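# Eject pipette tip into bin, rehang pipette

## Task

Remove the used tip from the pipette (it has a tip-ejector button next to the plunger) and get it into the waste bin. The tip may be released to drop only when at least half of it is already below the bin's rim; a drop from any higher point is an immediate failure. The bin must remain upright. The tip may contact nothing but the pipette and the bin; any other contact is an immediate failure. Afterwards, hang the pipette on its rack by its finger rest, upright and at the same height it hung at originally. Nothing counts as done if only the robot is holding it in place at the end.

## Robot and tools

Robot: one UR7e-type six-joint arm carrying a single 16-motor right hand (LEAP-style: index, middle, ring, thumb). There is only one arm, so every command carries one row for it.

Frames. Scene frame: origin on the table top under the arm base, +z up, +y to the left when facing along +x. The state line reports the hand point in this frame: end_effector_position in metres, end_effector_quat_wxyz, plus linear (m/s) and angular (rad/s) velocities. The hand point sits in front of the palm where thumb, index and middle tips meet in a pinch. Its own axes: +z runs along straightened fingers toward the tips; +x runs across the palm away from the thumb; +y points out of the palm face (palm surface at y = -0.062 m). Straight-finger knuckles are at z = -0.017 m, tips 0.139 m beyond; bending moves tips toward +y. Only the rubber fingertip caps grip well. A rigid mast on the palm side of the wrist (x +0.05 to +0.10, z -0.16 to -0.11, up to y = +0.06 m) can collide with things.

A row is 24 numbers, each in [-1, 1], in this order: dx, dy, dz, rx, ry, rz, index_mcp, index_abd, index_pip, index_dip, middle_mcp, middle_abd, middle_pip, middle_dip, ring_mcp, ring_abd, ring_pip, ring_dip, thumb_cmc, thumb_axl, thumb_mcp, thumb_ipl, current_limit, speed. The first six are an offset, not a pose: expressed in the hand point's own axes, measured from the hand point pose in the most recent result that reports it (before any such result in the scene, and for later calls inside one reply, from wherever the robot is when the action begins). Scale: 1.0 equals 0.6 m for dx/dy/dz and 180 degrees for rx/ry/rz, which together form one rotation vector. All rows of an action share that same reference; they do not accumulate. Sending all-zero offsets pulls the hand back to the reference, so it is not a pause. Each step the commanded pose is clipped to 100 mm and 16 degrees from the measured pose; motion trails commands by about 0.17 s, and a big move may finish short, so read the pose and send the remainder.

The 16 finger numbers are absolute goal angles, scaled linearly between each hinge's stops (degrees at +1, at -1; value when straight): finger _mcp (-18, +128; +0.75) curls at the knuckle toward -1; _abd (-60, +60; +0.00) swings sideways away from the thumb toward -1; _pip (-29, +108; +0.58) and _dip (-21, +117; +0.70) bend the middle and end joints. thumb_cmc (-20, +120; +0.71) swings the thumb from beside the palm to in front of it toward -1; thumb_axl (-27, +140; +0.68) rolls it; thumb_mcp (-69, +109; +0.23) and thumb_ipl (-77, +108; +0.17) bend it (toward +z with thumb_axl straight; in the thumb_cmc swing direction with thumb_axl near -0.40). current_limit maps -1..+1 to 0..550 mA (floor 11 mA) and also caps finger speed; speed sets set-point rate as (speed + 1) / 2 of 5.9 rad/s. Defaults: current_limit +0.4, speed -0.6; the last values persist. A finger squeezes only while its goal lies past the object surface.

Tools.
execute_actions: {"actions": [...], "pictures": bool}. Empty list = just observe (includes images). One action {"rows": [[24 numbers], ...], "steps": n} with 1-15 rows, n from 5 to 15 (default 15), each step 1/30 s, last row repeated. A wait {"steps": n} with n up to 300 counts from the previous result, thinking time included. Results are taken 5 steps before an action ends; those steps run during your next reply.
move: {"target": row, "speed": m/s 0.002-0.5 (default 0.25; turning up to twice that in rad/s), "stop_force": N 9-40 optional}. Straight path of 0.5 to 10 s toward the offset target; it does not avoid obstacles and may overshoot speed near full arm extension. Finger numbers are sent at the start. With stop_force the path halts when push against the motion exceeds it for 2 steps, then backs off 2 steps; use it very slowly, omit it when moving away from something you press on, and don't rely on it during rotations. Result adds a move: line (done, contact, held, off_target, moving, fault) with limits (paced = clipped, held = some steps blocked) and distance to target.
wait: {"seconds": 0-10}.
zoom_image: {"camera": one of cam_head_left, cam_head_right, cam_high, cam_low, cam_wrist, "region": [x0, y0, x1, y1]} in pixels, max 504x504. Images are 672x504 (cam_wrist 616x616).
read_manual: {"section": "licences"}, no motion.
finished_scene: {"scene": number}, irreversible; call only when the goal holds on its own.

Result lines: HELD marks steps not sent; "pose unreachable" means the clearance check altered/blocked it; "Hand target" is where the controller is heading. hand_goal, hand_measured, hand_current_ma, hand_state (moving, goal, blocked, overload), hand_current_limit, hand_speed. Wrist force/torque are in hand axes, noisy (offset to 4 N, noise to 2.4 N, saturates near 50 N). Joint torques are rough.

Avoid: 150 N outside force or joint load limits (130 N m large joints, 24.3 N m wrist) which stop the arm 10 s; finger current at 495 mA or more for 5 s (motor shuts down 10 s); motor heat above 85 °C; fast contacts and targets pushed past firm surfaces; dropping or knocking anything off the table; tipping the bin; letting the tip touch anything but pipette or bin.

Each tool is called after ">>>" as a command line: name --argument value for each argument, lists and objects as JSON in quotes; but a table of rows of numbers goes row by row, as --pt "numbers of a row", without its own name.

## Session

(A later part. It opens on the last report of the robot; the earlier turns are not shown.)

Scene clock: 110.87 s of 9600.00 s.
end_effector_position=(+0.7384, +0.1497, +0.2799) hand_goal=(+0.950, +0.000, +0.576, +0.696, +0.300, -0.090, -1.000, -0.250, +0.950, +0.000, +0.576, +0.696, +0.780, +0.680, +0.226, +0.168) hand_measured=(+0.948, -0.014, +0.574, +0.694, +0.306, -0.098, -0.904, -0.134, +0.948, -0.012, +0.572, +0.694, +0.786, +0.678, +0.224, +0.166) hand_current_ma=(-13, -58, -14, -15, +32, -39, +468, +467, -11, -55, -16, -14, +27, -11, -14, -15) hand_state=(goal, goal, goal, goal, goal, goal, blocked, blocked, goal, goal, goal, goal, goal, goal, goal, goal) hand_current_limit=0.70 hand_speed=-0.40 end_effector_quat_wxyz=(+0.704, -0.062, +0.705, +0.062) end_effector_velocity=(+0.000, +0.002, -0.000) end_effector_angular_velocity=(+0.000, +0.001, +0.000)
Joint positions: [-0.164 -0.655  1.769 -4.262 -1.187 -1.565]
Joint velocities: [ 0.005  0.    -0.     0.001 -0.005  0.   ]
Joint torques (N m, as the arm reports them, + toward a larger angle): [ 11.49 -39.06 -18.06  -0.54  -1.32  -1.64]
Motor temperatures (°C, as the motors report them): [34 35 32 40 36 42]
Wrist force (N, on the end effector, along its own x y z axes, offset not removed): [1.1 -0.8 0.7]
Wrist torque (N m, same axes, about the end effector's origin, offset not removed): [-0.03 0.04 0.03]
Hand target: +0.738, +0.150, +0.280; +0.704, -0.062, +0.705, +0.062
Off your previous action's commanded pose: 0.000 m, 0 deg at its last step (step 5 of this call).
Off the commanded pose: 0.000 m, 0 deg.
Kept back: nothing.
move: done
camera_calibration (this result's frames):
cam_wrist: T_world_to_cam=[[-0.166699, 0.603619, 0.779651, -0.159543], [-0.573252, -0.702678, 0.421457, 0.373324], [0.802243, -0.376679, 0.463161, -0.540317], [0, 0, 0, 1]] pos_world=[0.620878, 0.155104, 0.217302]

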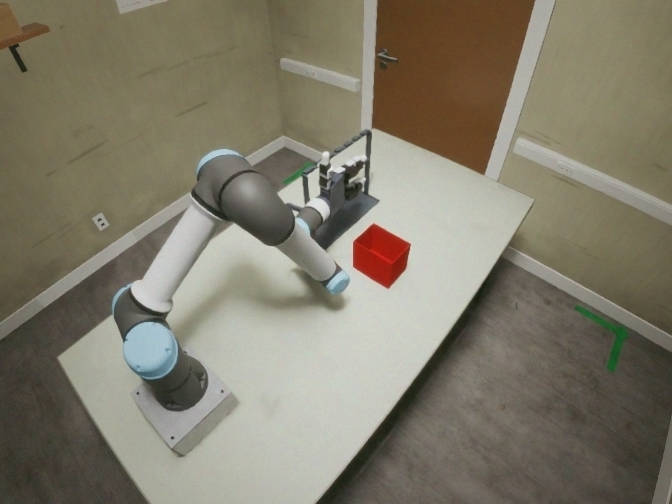

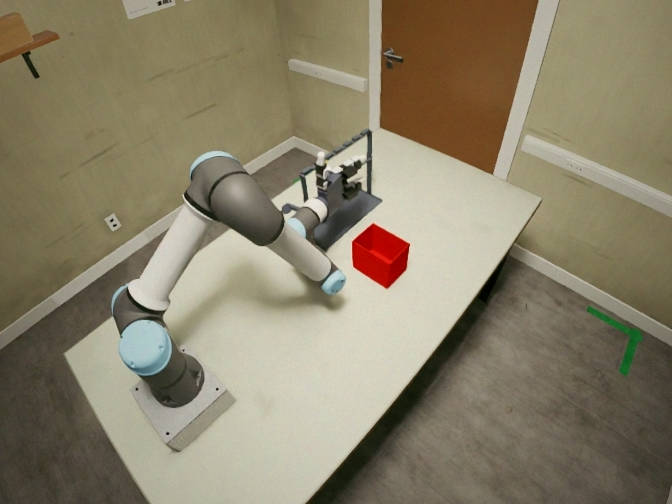

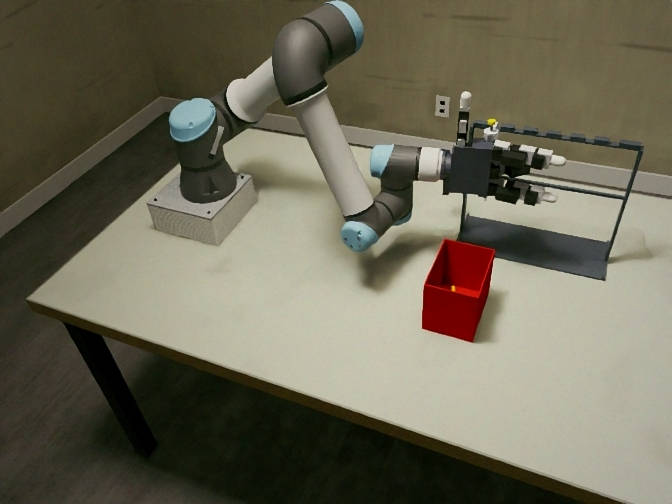

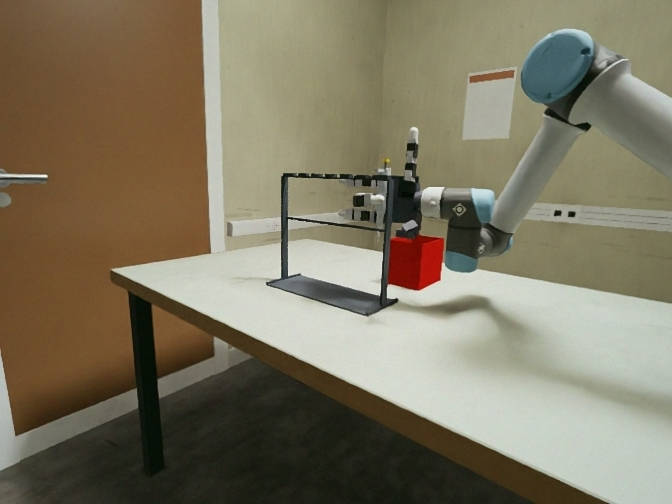

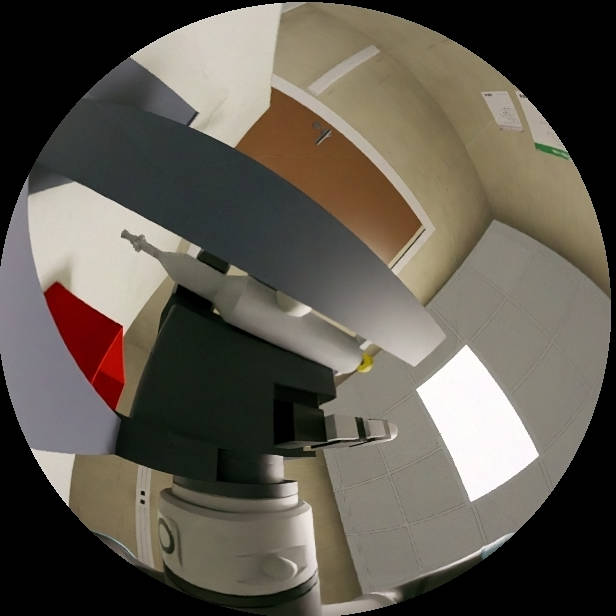

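>>> move --target '[0,0.0591,0.0104,0,0,0, 0.95,0,0.576,0.696, 0.30,-0.09,-1.0,-0.25, 0.95,0,0.576,0.696, 0.78,0.68,0.226,0.168, 0.7,-0.4]' --speed 0.03

>>> zoom_image --camera "cam_high" --region '[465, 100, 525, 145]'

>>> zoom_image --camera "cam_low" --region '[340, 150, 410, 200]'

Scene clock: 113.07 s of 9600.00 s.
end_effector_position=(+0.7384, +0.1856, +0.2798) hand_goal=(+0.950, +0.000, +0.576, +0.696, +0.300, -0.090, -1.000, -0.250, +0.950, +0.000, +0.576, +0.696, +0.780, +0.680, +0.226, +0.168) hand_measured=(+0.948, -0.014, +0.574, +0.694, +0.306, -0.100, -0.904, -0.134, +0.948, -0.012, +0.572, +0.694, +0.786, +0.678, +0.224, +0.166) hand_current_ma=(-13, -58, -14, -15, +32, -42, +468, +467, -11, -55, -16, -14, +27, -11, -14, -15) hand_state=(goal, goal, goal, goal, goal, goal, blocked, blocked, goal, goal, goal, goal, goal, goal, goal, goal) hand_current_limit=0.70 hand_speed=-0.40 end_effector_quat_wxyz=(+0.704, -0.062, +0.705, +0.062) end_effector_velocity=(+0.000, +0.002, +0.000) end_effector_angular_velocity=(-0.000, -0.001, +0.000)
Joint positions: [-0.095 -0.652  1.76  -4.256 -1.256 -1.566]
Joint velocities: [ 0.004  0.    -0.001  0.    -0.003 -0.   ]
Joint torques (N m, as the arm reports them, + toward a larger angle): [ 11.99 -39.07 -18.98  -0.65  -1.42  -1.65]
Motor temperatures (°C, as the motors report them): [34 35 32 40 36 42]
Wrist force (N, on the end effector, along its own x y z axes, offset not removed): [-1.5 -0.2 1.2]
Wrist torque (N m, same axes, about the end effector's origin, offset not removed): [-0.40 0.27 -0.36]
Hand target: +0.738, +0.186, +0.280; +0.704, -0.062, +0.705, +0.062
Off the commanded pose: 0.000 m, 0 deg.
Kept back: nothing.
move: done
camera_calibration (this result's frames):
cam_wrist: T_world_to_cam=[[-0.166683, 0.60373, 0.779568, -0.181103], [-0.573236, -0.702621, 0.421573, 0.398457], [0.802258, -0.376607, 0.463195, -0.526798], [0, 0, 0, 1]] pos_world=[0.620851, 0.190906, 0.217213]

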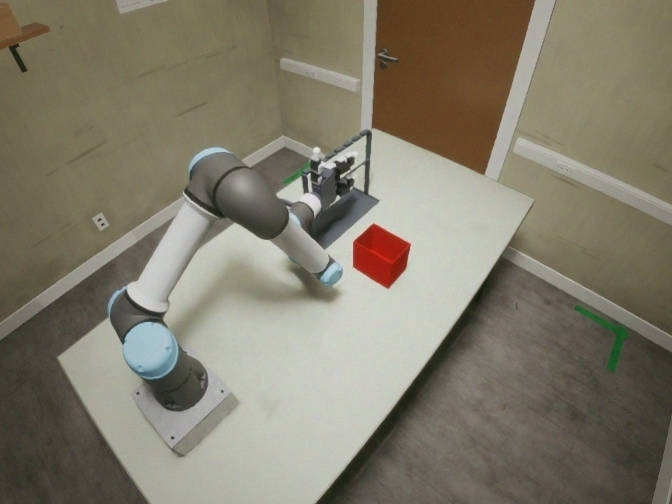

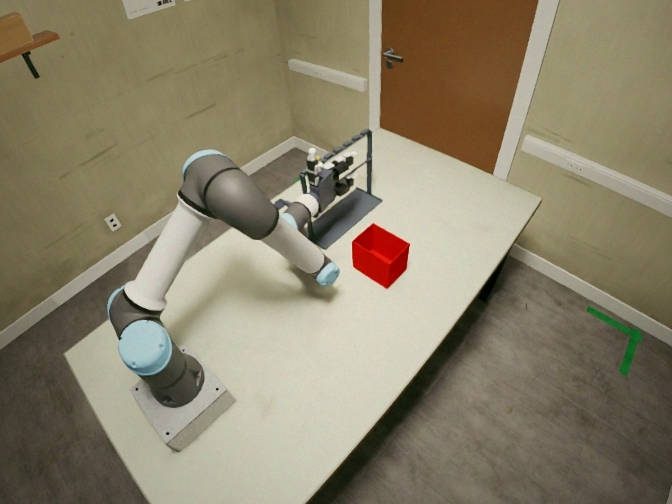

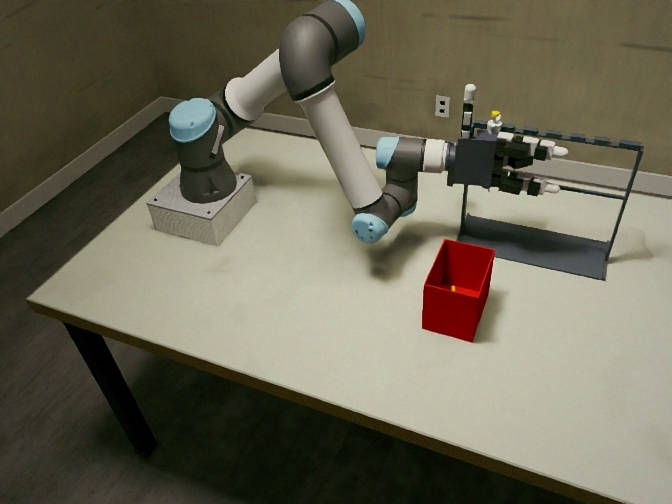

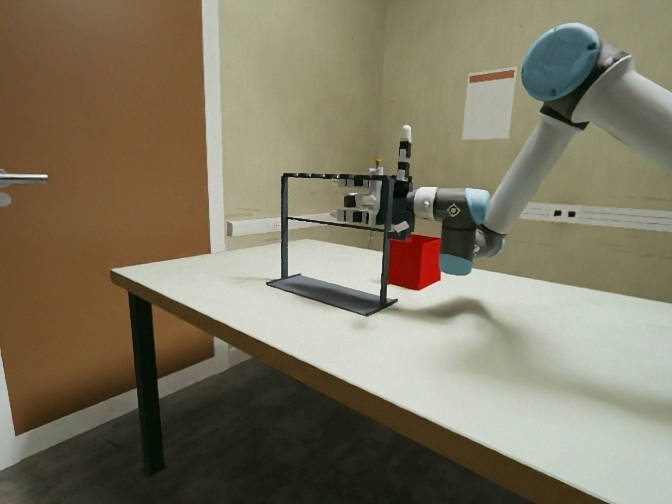

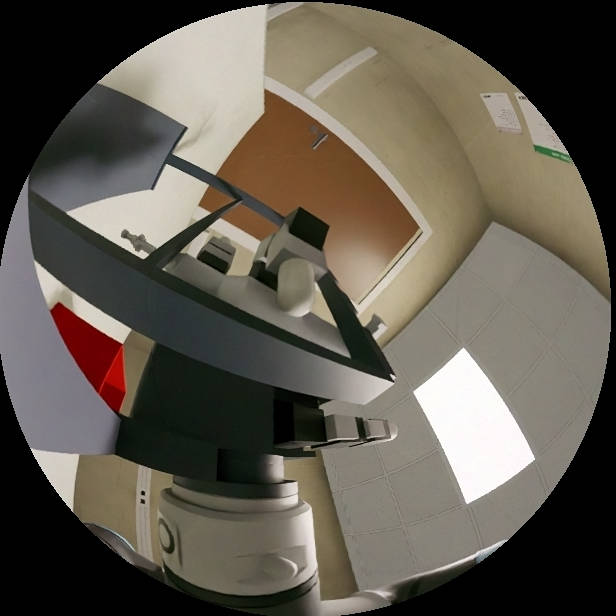

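Region (465, 100, 525, 145) of cam_high's 672x504 image, scaled by 8.400, with more detail than that image has; it fills the top 378 rows of this view, and the rest is white.

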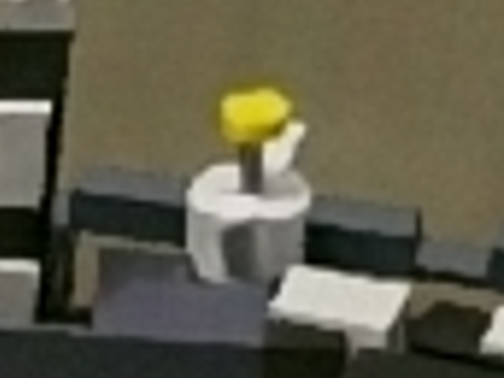

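Region (340, 150, 410, 200) of cam_low's 672x504 image, scaled by 7.200, with more detail than that image has; it fills the top 360 rows of this view, and the rest is white.

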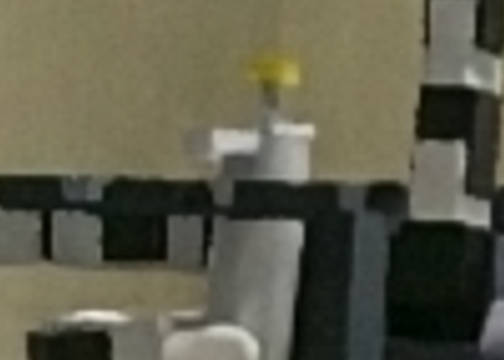

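>>> zoom_image --camera "cam_wrist" --region '[310, 270, 410, 370]'

Region (310, 270, 410, 370) of cam_wrist's 616x616 image, scaled by 5.040, with more detail than that image has.

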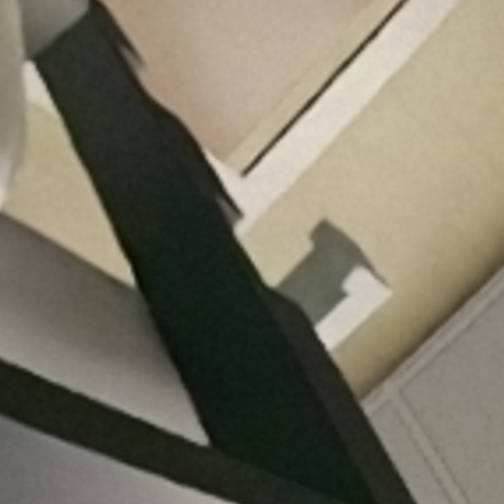

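>>> move --target '[0.02,-0.00135,-0.00193,0,0,0, 0.95,0,0.576,0.696, 0.30,-0.09,-1.0,-0.25, 0.95,0,0.576,0.696, 0.78,0.68,0.226,0.168, 0.7,-0.4]' --speed 0.02

>>> zoom_image --camera "cam_wrist" --region '[320, 270, 420, 370]'

>>> zoom_image --camera "cam_low" --region '[340, 150, 410, 200]'

>>> zoom_image --camera "cam_high" --region '[465, 100, 525, 145]'

Scene clock: 115.00 s of 9600.00 s.
end_effector_position=(+0.7374, +0.1846, +0.2679) hand_goal=(+0.950, +0.000, +0.576, +0.696, +0.300, -0.090, -1.000, -0.250, +0.950, +0.000, +0.576, +0.696, +0.780, +0.680, +0.226, +0.168) hand_measured=(+0.948, -0.014, +0.574, +0.694, +0.306, -0.100, -0.904, -0.134, +0.948, -0.012, +0.572, +0.694, +0.786, +0.678, +0.224, +0.166) hand_current_ma=(-13, -58, -14, -15, +32, -43, +467, +467, -11, -55, -16, -14, +27, -11, -14, -15) hand_state=(goal, goal, goal, goal, goal, goal, blocked, blocked, goal, goal, goal, goal, goal, goal, goal, goal) hand_current_limit=0.70 hand_speed=-0.40 end_effector_quat_wxyz=(+0.704, -0.062, +0.705, +0.062) end_effector_velocity=(-0.000, -0.000, -0.002) end_effector_angular_velocity=(+0.000, +0.001, -0.000)
Joint positions: [-0.097 -0.628  1.756 -4.276 -1.254 -1.566]
Joint velocities: [-0.     0.004  0.    -0.003  0.     0.   ]
Joint torques (N m, as the arm reports them, + toward a larger angle): [-11.74 -38.1  -19.03  -4.01   1.38  -0.93]
Motor temperatures (°C, as the motors report them): [34 35 32 40 36 42]
Wrist force (N, on the end effector, along its own x y z axes, offset not removed): [1.0 -4.0 3.7]
Wrist torque (N m, same axes, about the end effector's origin, offset not removed): [-0.89 0.11 -0.29]
Hand target: +0.737, +0.185, +0.268; +0.704, -0.062, +0.705, +0.062
Off the commanded pose: 0.000 m, 0 deg.
Kept back: nothing.
move: done
camera_calibration (this result's frames):
cam_wrist: T_world_to_cam=[[-0.166678, 0.603753, 0.779552, -0.171449], [-0.573232, -0.702609, 0.421598, 0.402163], [0.802261, -0.376593, 0.4632, -0.520909], [0, 0, 0, 1]] pos_world=[0.619861, 0.189906, 0.205387]

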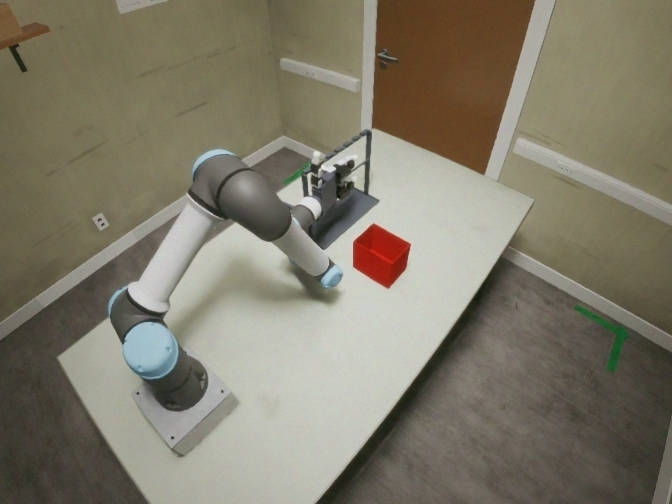

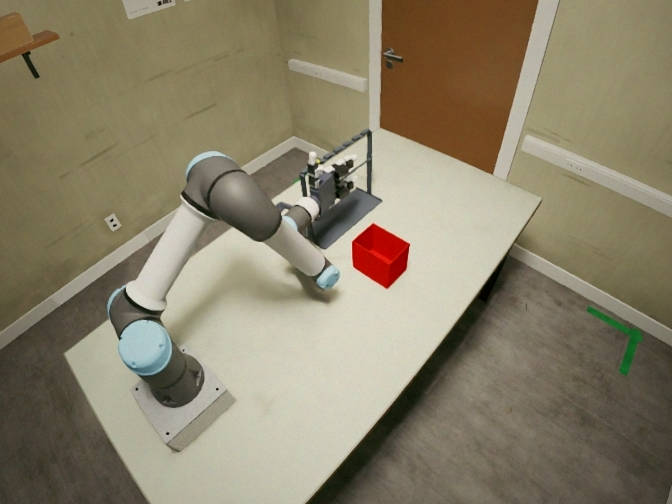

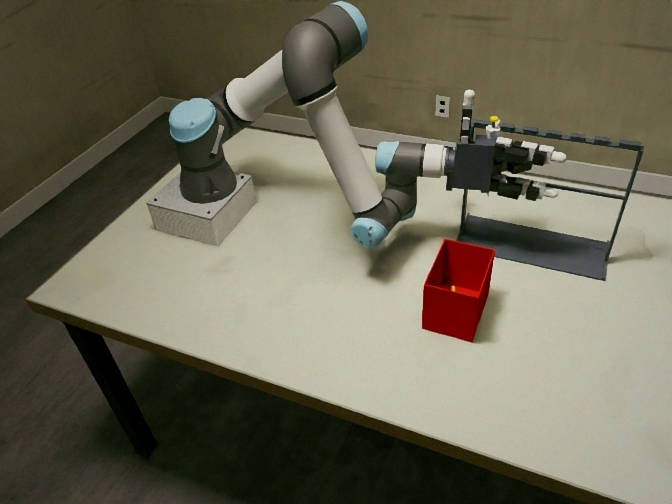

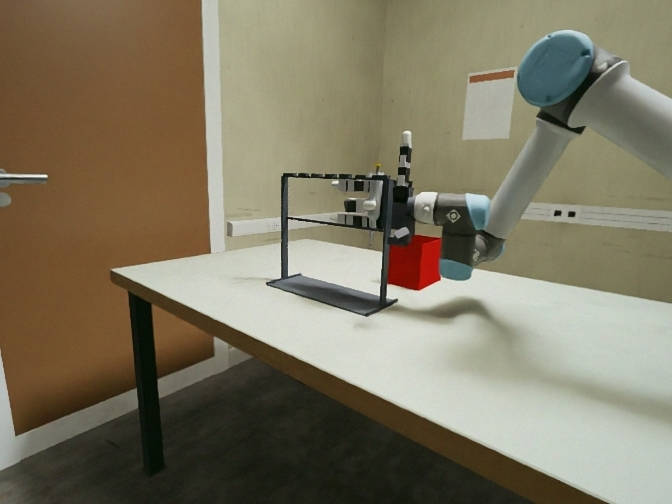

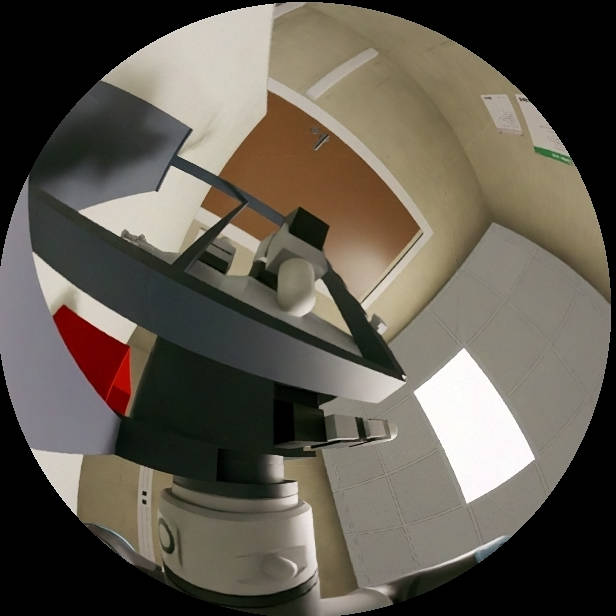

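Region (320, 270, 420, 370) of cam_wrist's 616x616 image, scaled by 5.040, with more detail than that image has.

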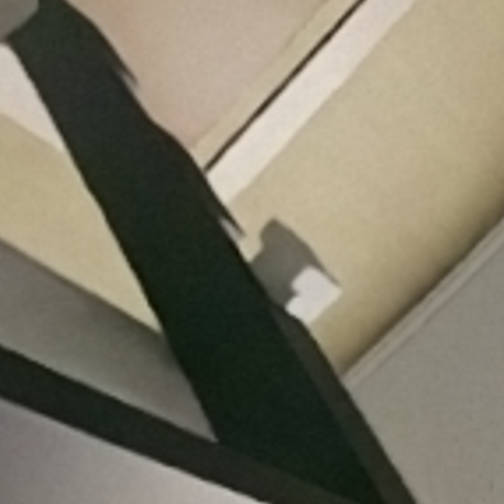

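Region (340, 150, 410, 200) of cam_low's 672x504 image, scaled by 7.200, with more detail than that image has; it fills the top 360 rows of this view, and the rest is white.

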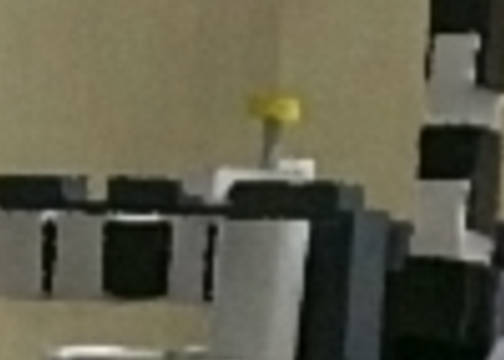

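Region (465, 100, 525, 145) of cam_high's 672x504 image, scaled by 8.400, with more detail than that image has; it fills the top 378 rows of this view, and the rest is white.

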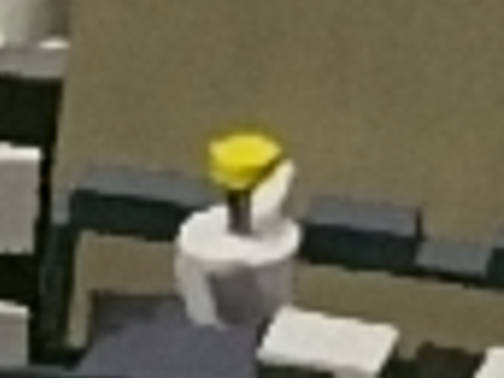

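>>> move --target '[0.0067,0.001,0,0,0,0, 0.95,0,0.576,0.696, 0.30,-0.09,-1.0,-0.25, 0.95,0,0.576,0.696, 0.78,0.68,0.226,0.168, 0.7,-0.4]' --speed 0.01

>>> zoom_image --camera "cam_wrist" --region '[320, 270, 420, 370]'

>>> zoom_image --camera "cam_low" --region '[340, 150, 410, 200]'

Scene clock: 116.43 s of 9600.00 s.
end_effector_position=(+0.7373, +0.1851, +0.2641) hand_goal=(+0.950, +0.000, +0.576, +0.696, +0.300, -0.090, -1.000, -0.250, +0.950, +0.000, +0.576, +0.696, +0.780, +0.680, +0.226, +0.168) hand_measured=(+0.948, -0.014, +0.574, +0.694, +0.306, -0.100, -0.904, -0.134, +0.948, -0.012, +0.572, +0.694, +0.786, +0.678, +0.224, +0.166) hand_current_ma=(-13, -58, -14, -15, +32, -43, +468, +467, -11, -55, -16, -14, +27, -11, -14, -15) hand_state=(goal, goal, goal, goal, goal, goal, blocked, blocked, goal, goal, goal, goal, goal, goal, goal, goal) hand_current_limit=0.70 hand_speed=-0.40 end_effector_quat_wxyz=(+0.704, -0.062, +0.705, +0.062) end_effector_velocity=(-0.000, +0.000, -0.001) end_effector_angular_velocity=(-0.000, -0.001, +0.000)
Joint positions: [-0.096 -0.619  1.753 -4.282 -1.255 -1.566]
Joint velocities: [ 0.001  0.003 -0.001 -0.003 -0.    -0.   ]
Joint torques (N m, as the arm reports them, + toward a larger angle): [ 10.4  -40.17 -16.92  -3.8   -1.54  -0.48]
Motor temperatures (°C, as the motors report them): [34 35 32 40 36 42]
Wrist force (N, on the end effector, along its own x y z axes, offset not removed): [-0.5 -2.4 0.1]
Wrist torque (N m, same axes, about the end effector's origin, offset not removed): [-0.37 0.00 -0.17]
Hand target: +0.737, +0.185, +0.264; +0.704, -0.062, +0.705, +0.062
Off the commanded pose: 0.000 m, 0 deg.
Kept back: nothing.
move: done
camera_calibration (this result's frames):
cam_wrist: T_world_to_cam=[[-0.166662, 0.603729, 0.779574, -0.16879], [-0.573231, -0.702619, 0.421584, 0.404135], [0.802266, -0.376614, 0.463176, -0.518815], [0, 0, 0, 1]] pos_world=[0.619759, 0.190464, 0.20151]

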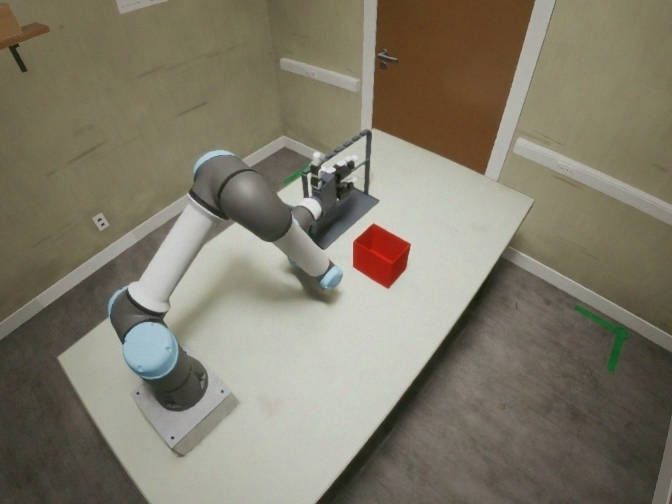

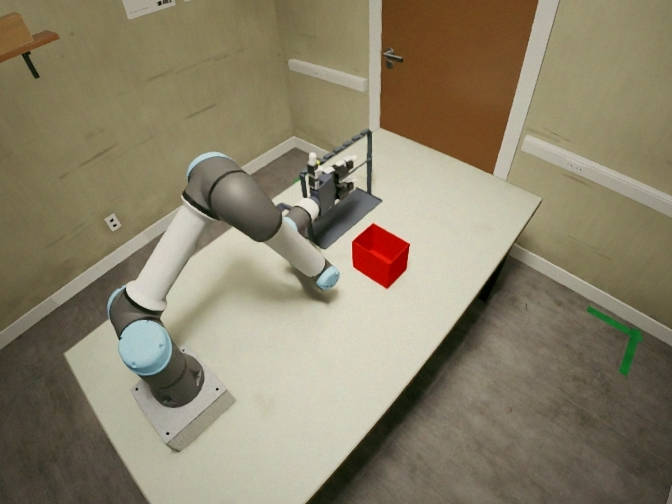

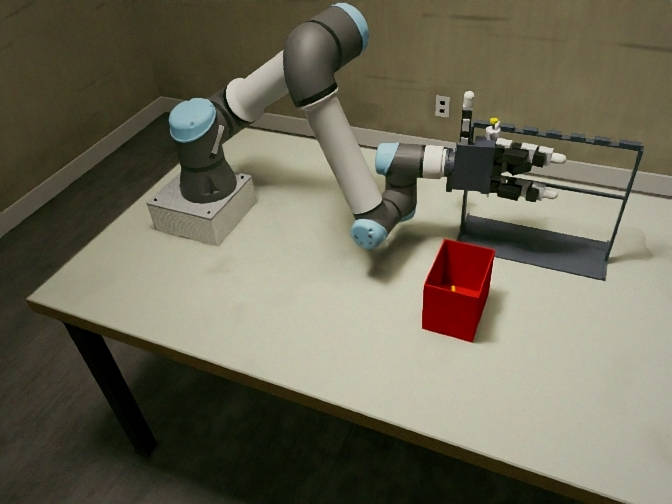

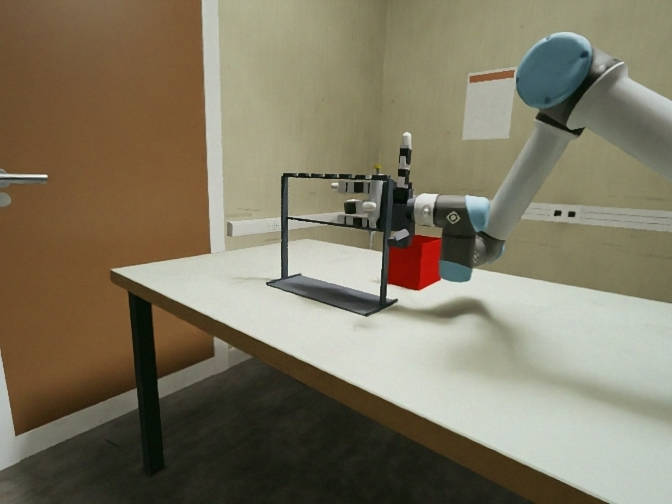

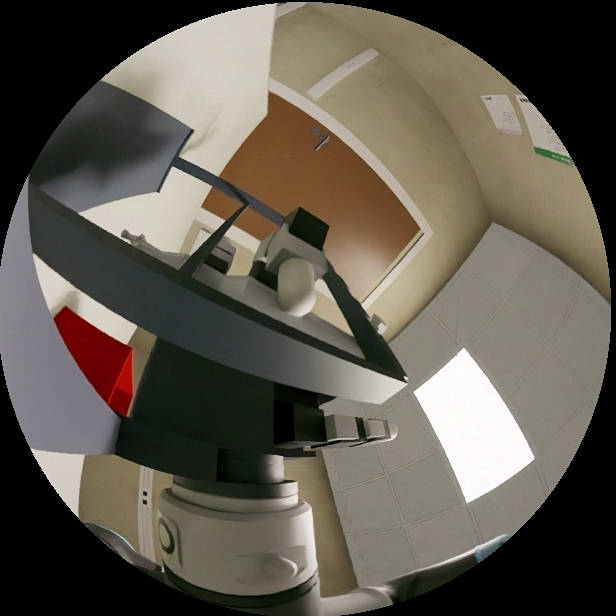

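Region (320, 270, 420, 370) of cam_wrist's 616x616 image, scaled by 5.040, with more detail than that image has.

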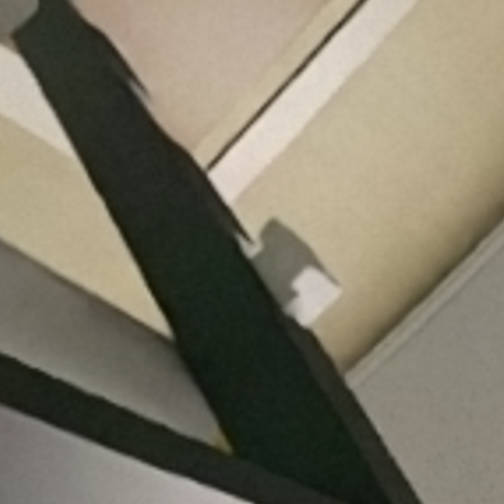

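Region (340, 150, 410, 200) of cam_low's 672x504 image, scaled by 7.200, with more detail than that image has; it fills the top 360 rows of this view, and the rest is white.

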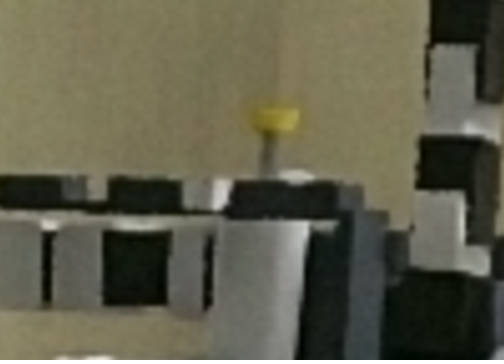

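>>> move --target '[0.003,0,0,0,0,0, 0.95,0,0.576,0.696, 0.30,-0.09,-1.0,-0.25, 0.95,0,0.576,0.696, 0.78,0.68,0.226,0.168, 0.7,-0.4]' --speed 0.005

>>> zoom_image --camera "cam_wrist" --region '[320, 270, 420, 370]'

>>> zoom_image --camera "cam_low" --region '[340, 150, 410, 200]'

Scene clock: 121.07 s of 9600.00 s.
end_effector_position=(+0.7373, +0.1851, +0.2624) hand_goal=(+0.950, +0.000, +0.576, +0.696, +0.300, -0.090, -1.000, -0.250, +0.950, +0.000, +0.576, +0.696, +0.780, +0.680, +0.226, +0.168) hand_measured=(+0.948, -0.014, +0.574, +0.694, +0.306, -0.102, -0.904, -0.134, +0.948, -0.012, +0.572, +0.694, +0.786, +0.678, +0.224, +0.166) hand_current_ma=(-13, -58, -14, -15, +32, -60, +468, +468, -11, -55, -16, -14, +27, -11, -14, -15) hand_state=(goal, goal, goal, goal, goal, moving, blocked, blocked, goal, goal, goal, goal, goal, goal, goal, goal) hand_current_limit=0.70 hand_speed=-0.40 end_effector_quat_wxyz=(+0.704, -0.062, +0.705, +0.062) end_effector_velocity=(+0.000, -0.000, -0.001) end_effector_angular_velocity=(+0.001, +0.002, -0.001)
Joint positions: [-0.096 -0.616  1.752 -4.285 -1.255 -1.566]
Joint velocities: [-0.001  0.002  0.    -0.    -0.     0.   ]
Joint torques (N m, as the arm reports them, + toward a larger angle): [  4.95 -35.53 -16.81  -2.96  -0.54  -0.53]
Motor temperatures (°C, as the motors report them): [34 35 32 40 36 42]
Wrist force (N, on the end effector, along its own x y z axes, offset not removed): [-6.1 1.9 2.9]
Wrist torque (N m, same axes, about the end effector's origin, offset not removed): [-0.01 0.46 -0.35]
Hand target: +0.737, +0.185, +0.262; +0.704, -0.062, +0.705, +0.062
Off the commanded pose: 0.000 m, 0 deg.
Kept back: nothing.
After step 90, 0.93 s passed at rest.
move: done
camera_calibration (this result's frames):
cam_wrist: T_world_to_cam=[[-0.166734, 0.603763, 0.779532, -0.167418], [-0.573262, -0.702604, 0.421567, 0.404891], [0.802229, -0.376586, 0.463262, -0.518018], [0, 0, 0, 1]] pos_world=[0.619764, 0.19048, 0.199797]

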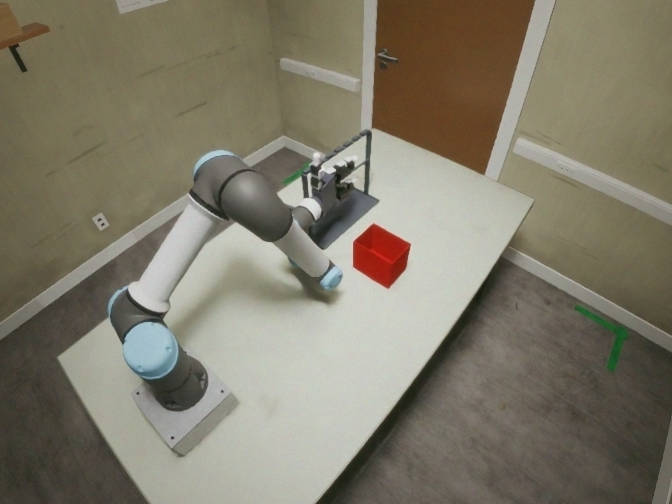

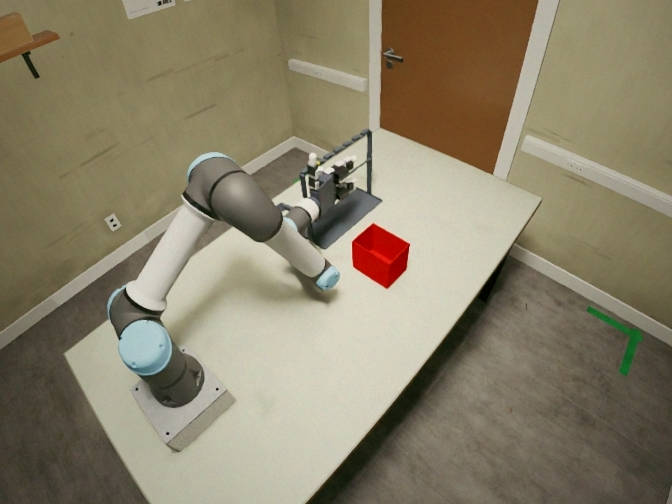

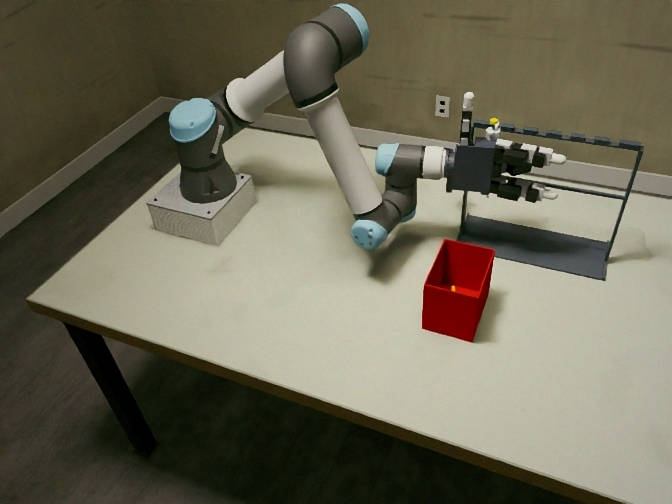

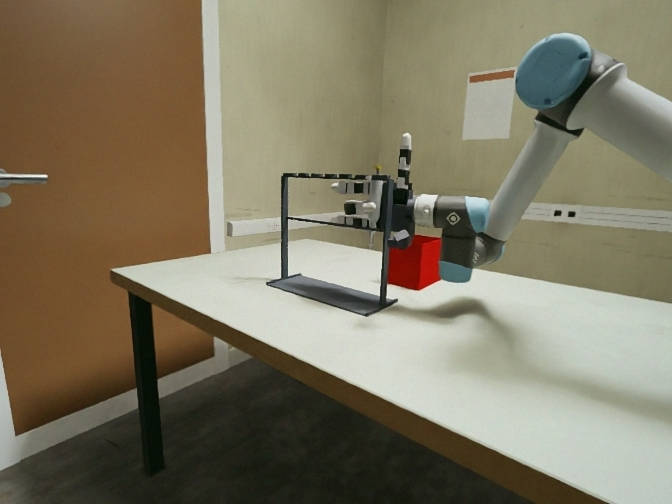

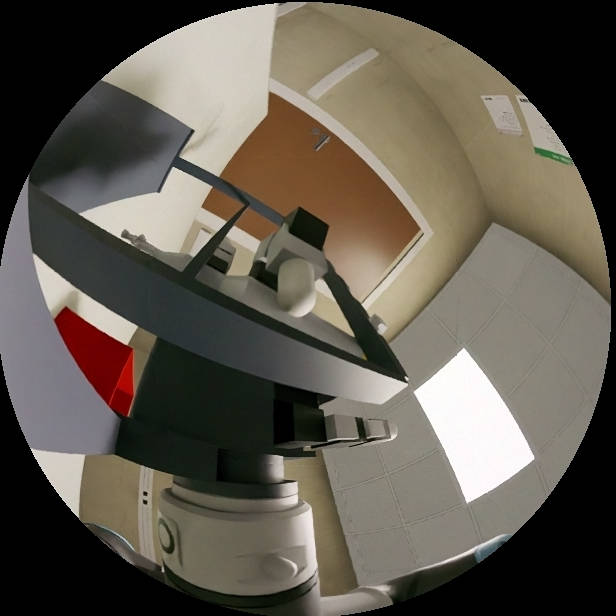

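Region (320, 270, 420, 370) of cam_wrist's 616x616 image, scaled by 5.040, with more detail than that image has.

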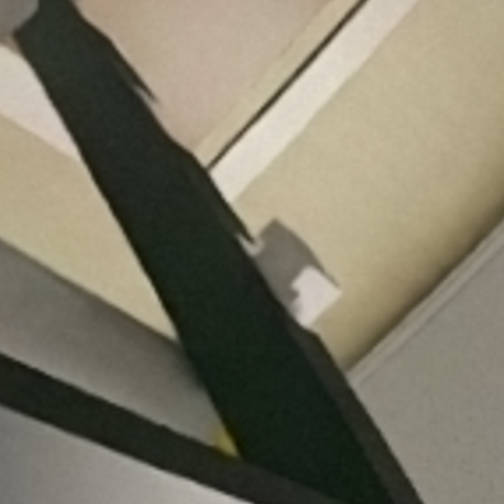

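Region (340, 150, 410, 200) of cam_low's 672x504 image, scaled by 7.200, with more detail than that image has; it fills the top 360 rows of this view, and the rest is white.

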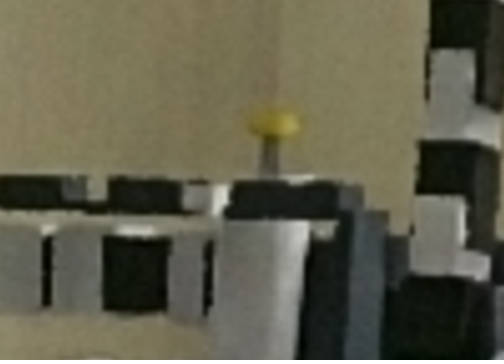

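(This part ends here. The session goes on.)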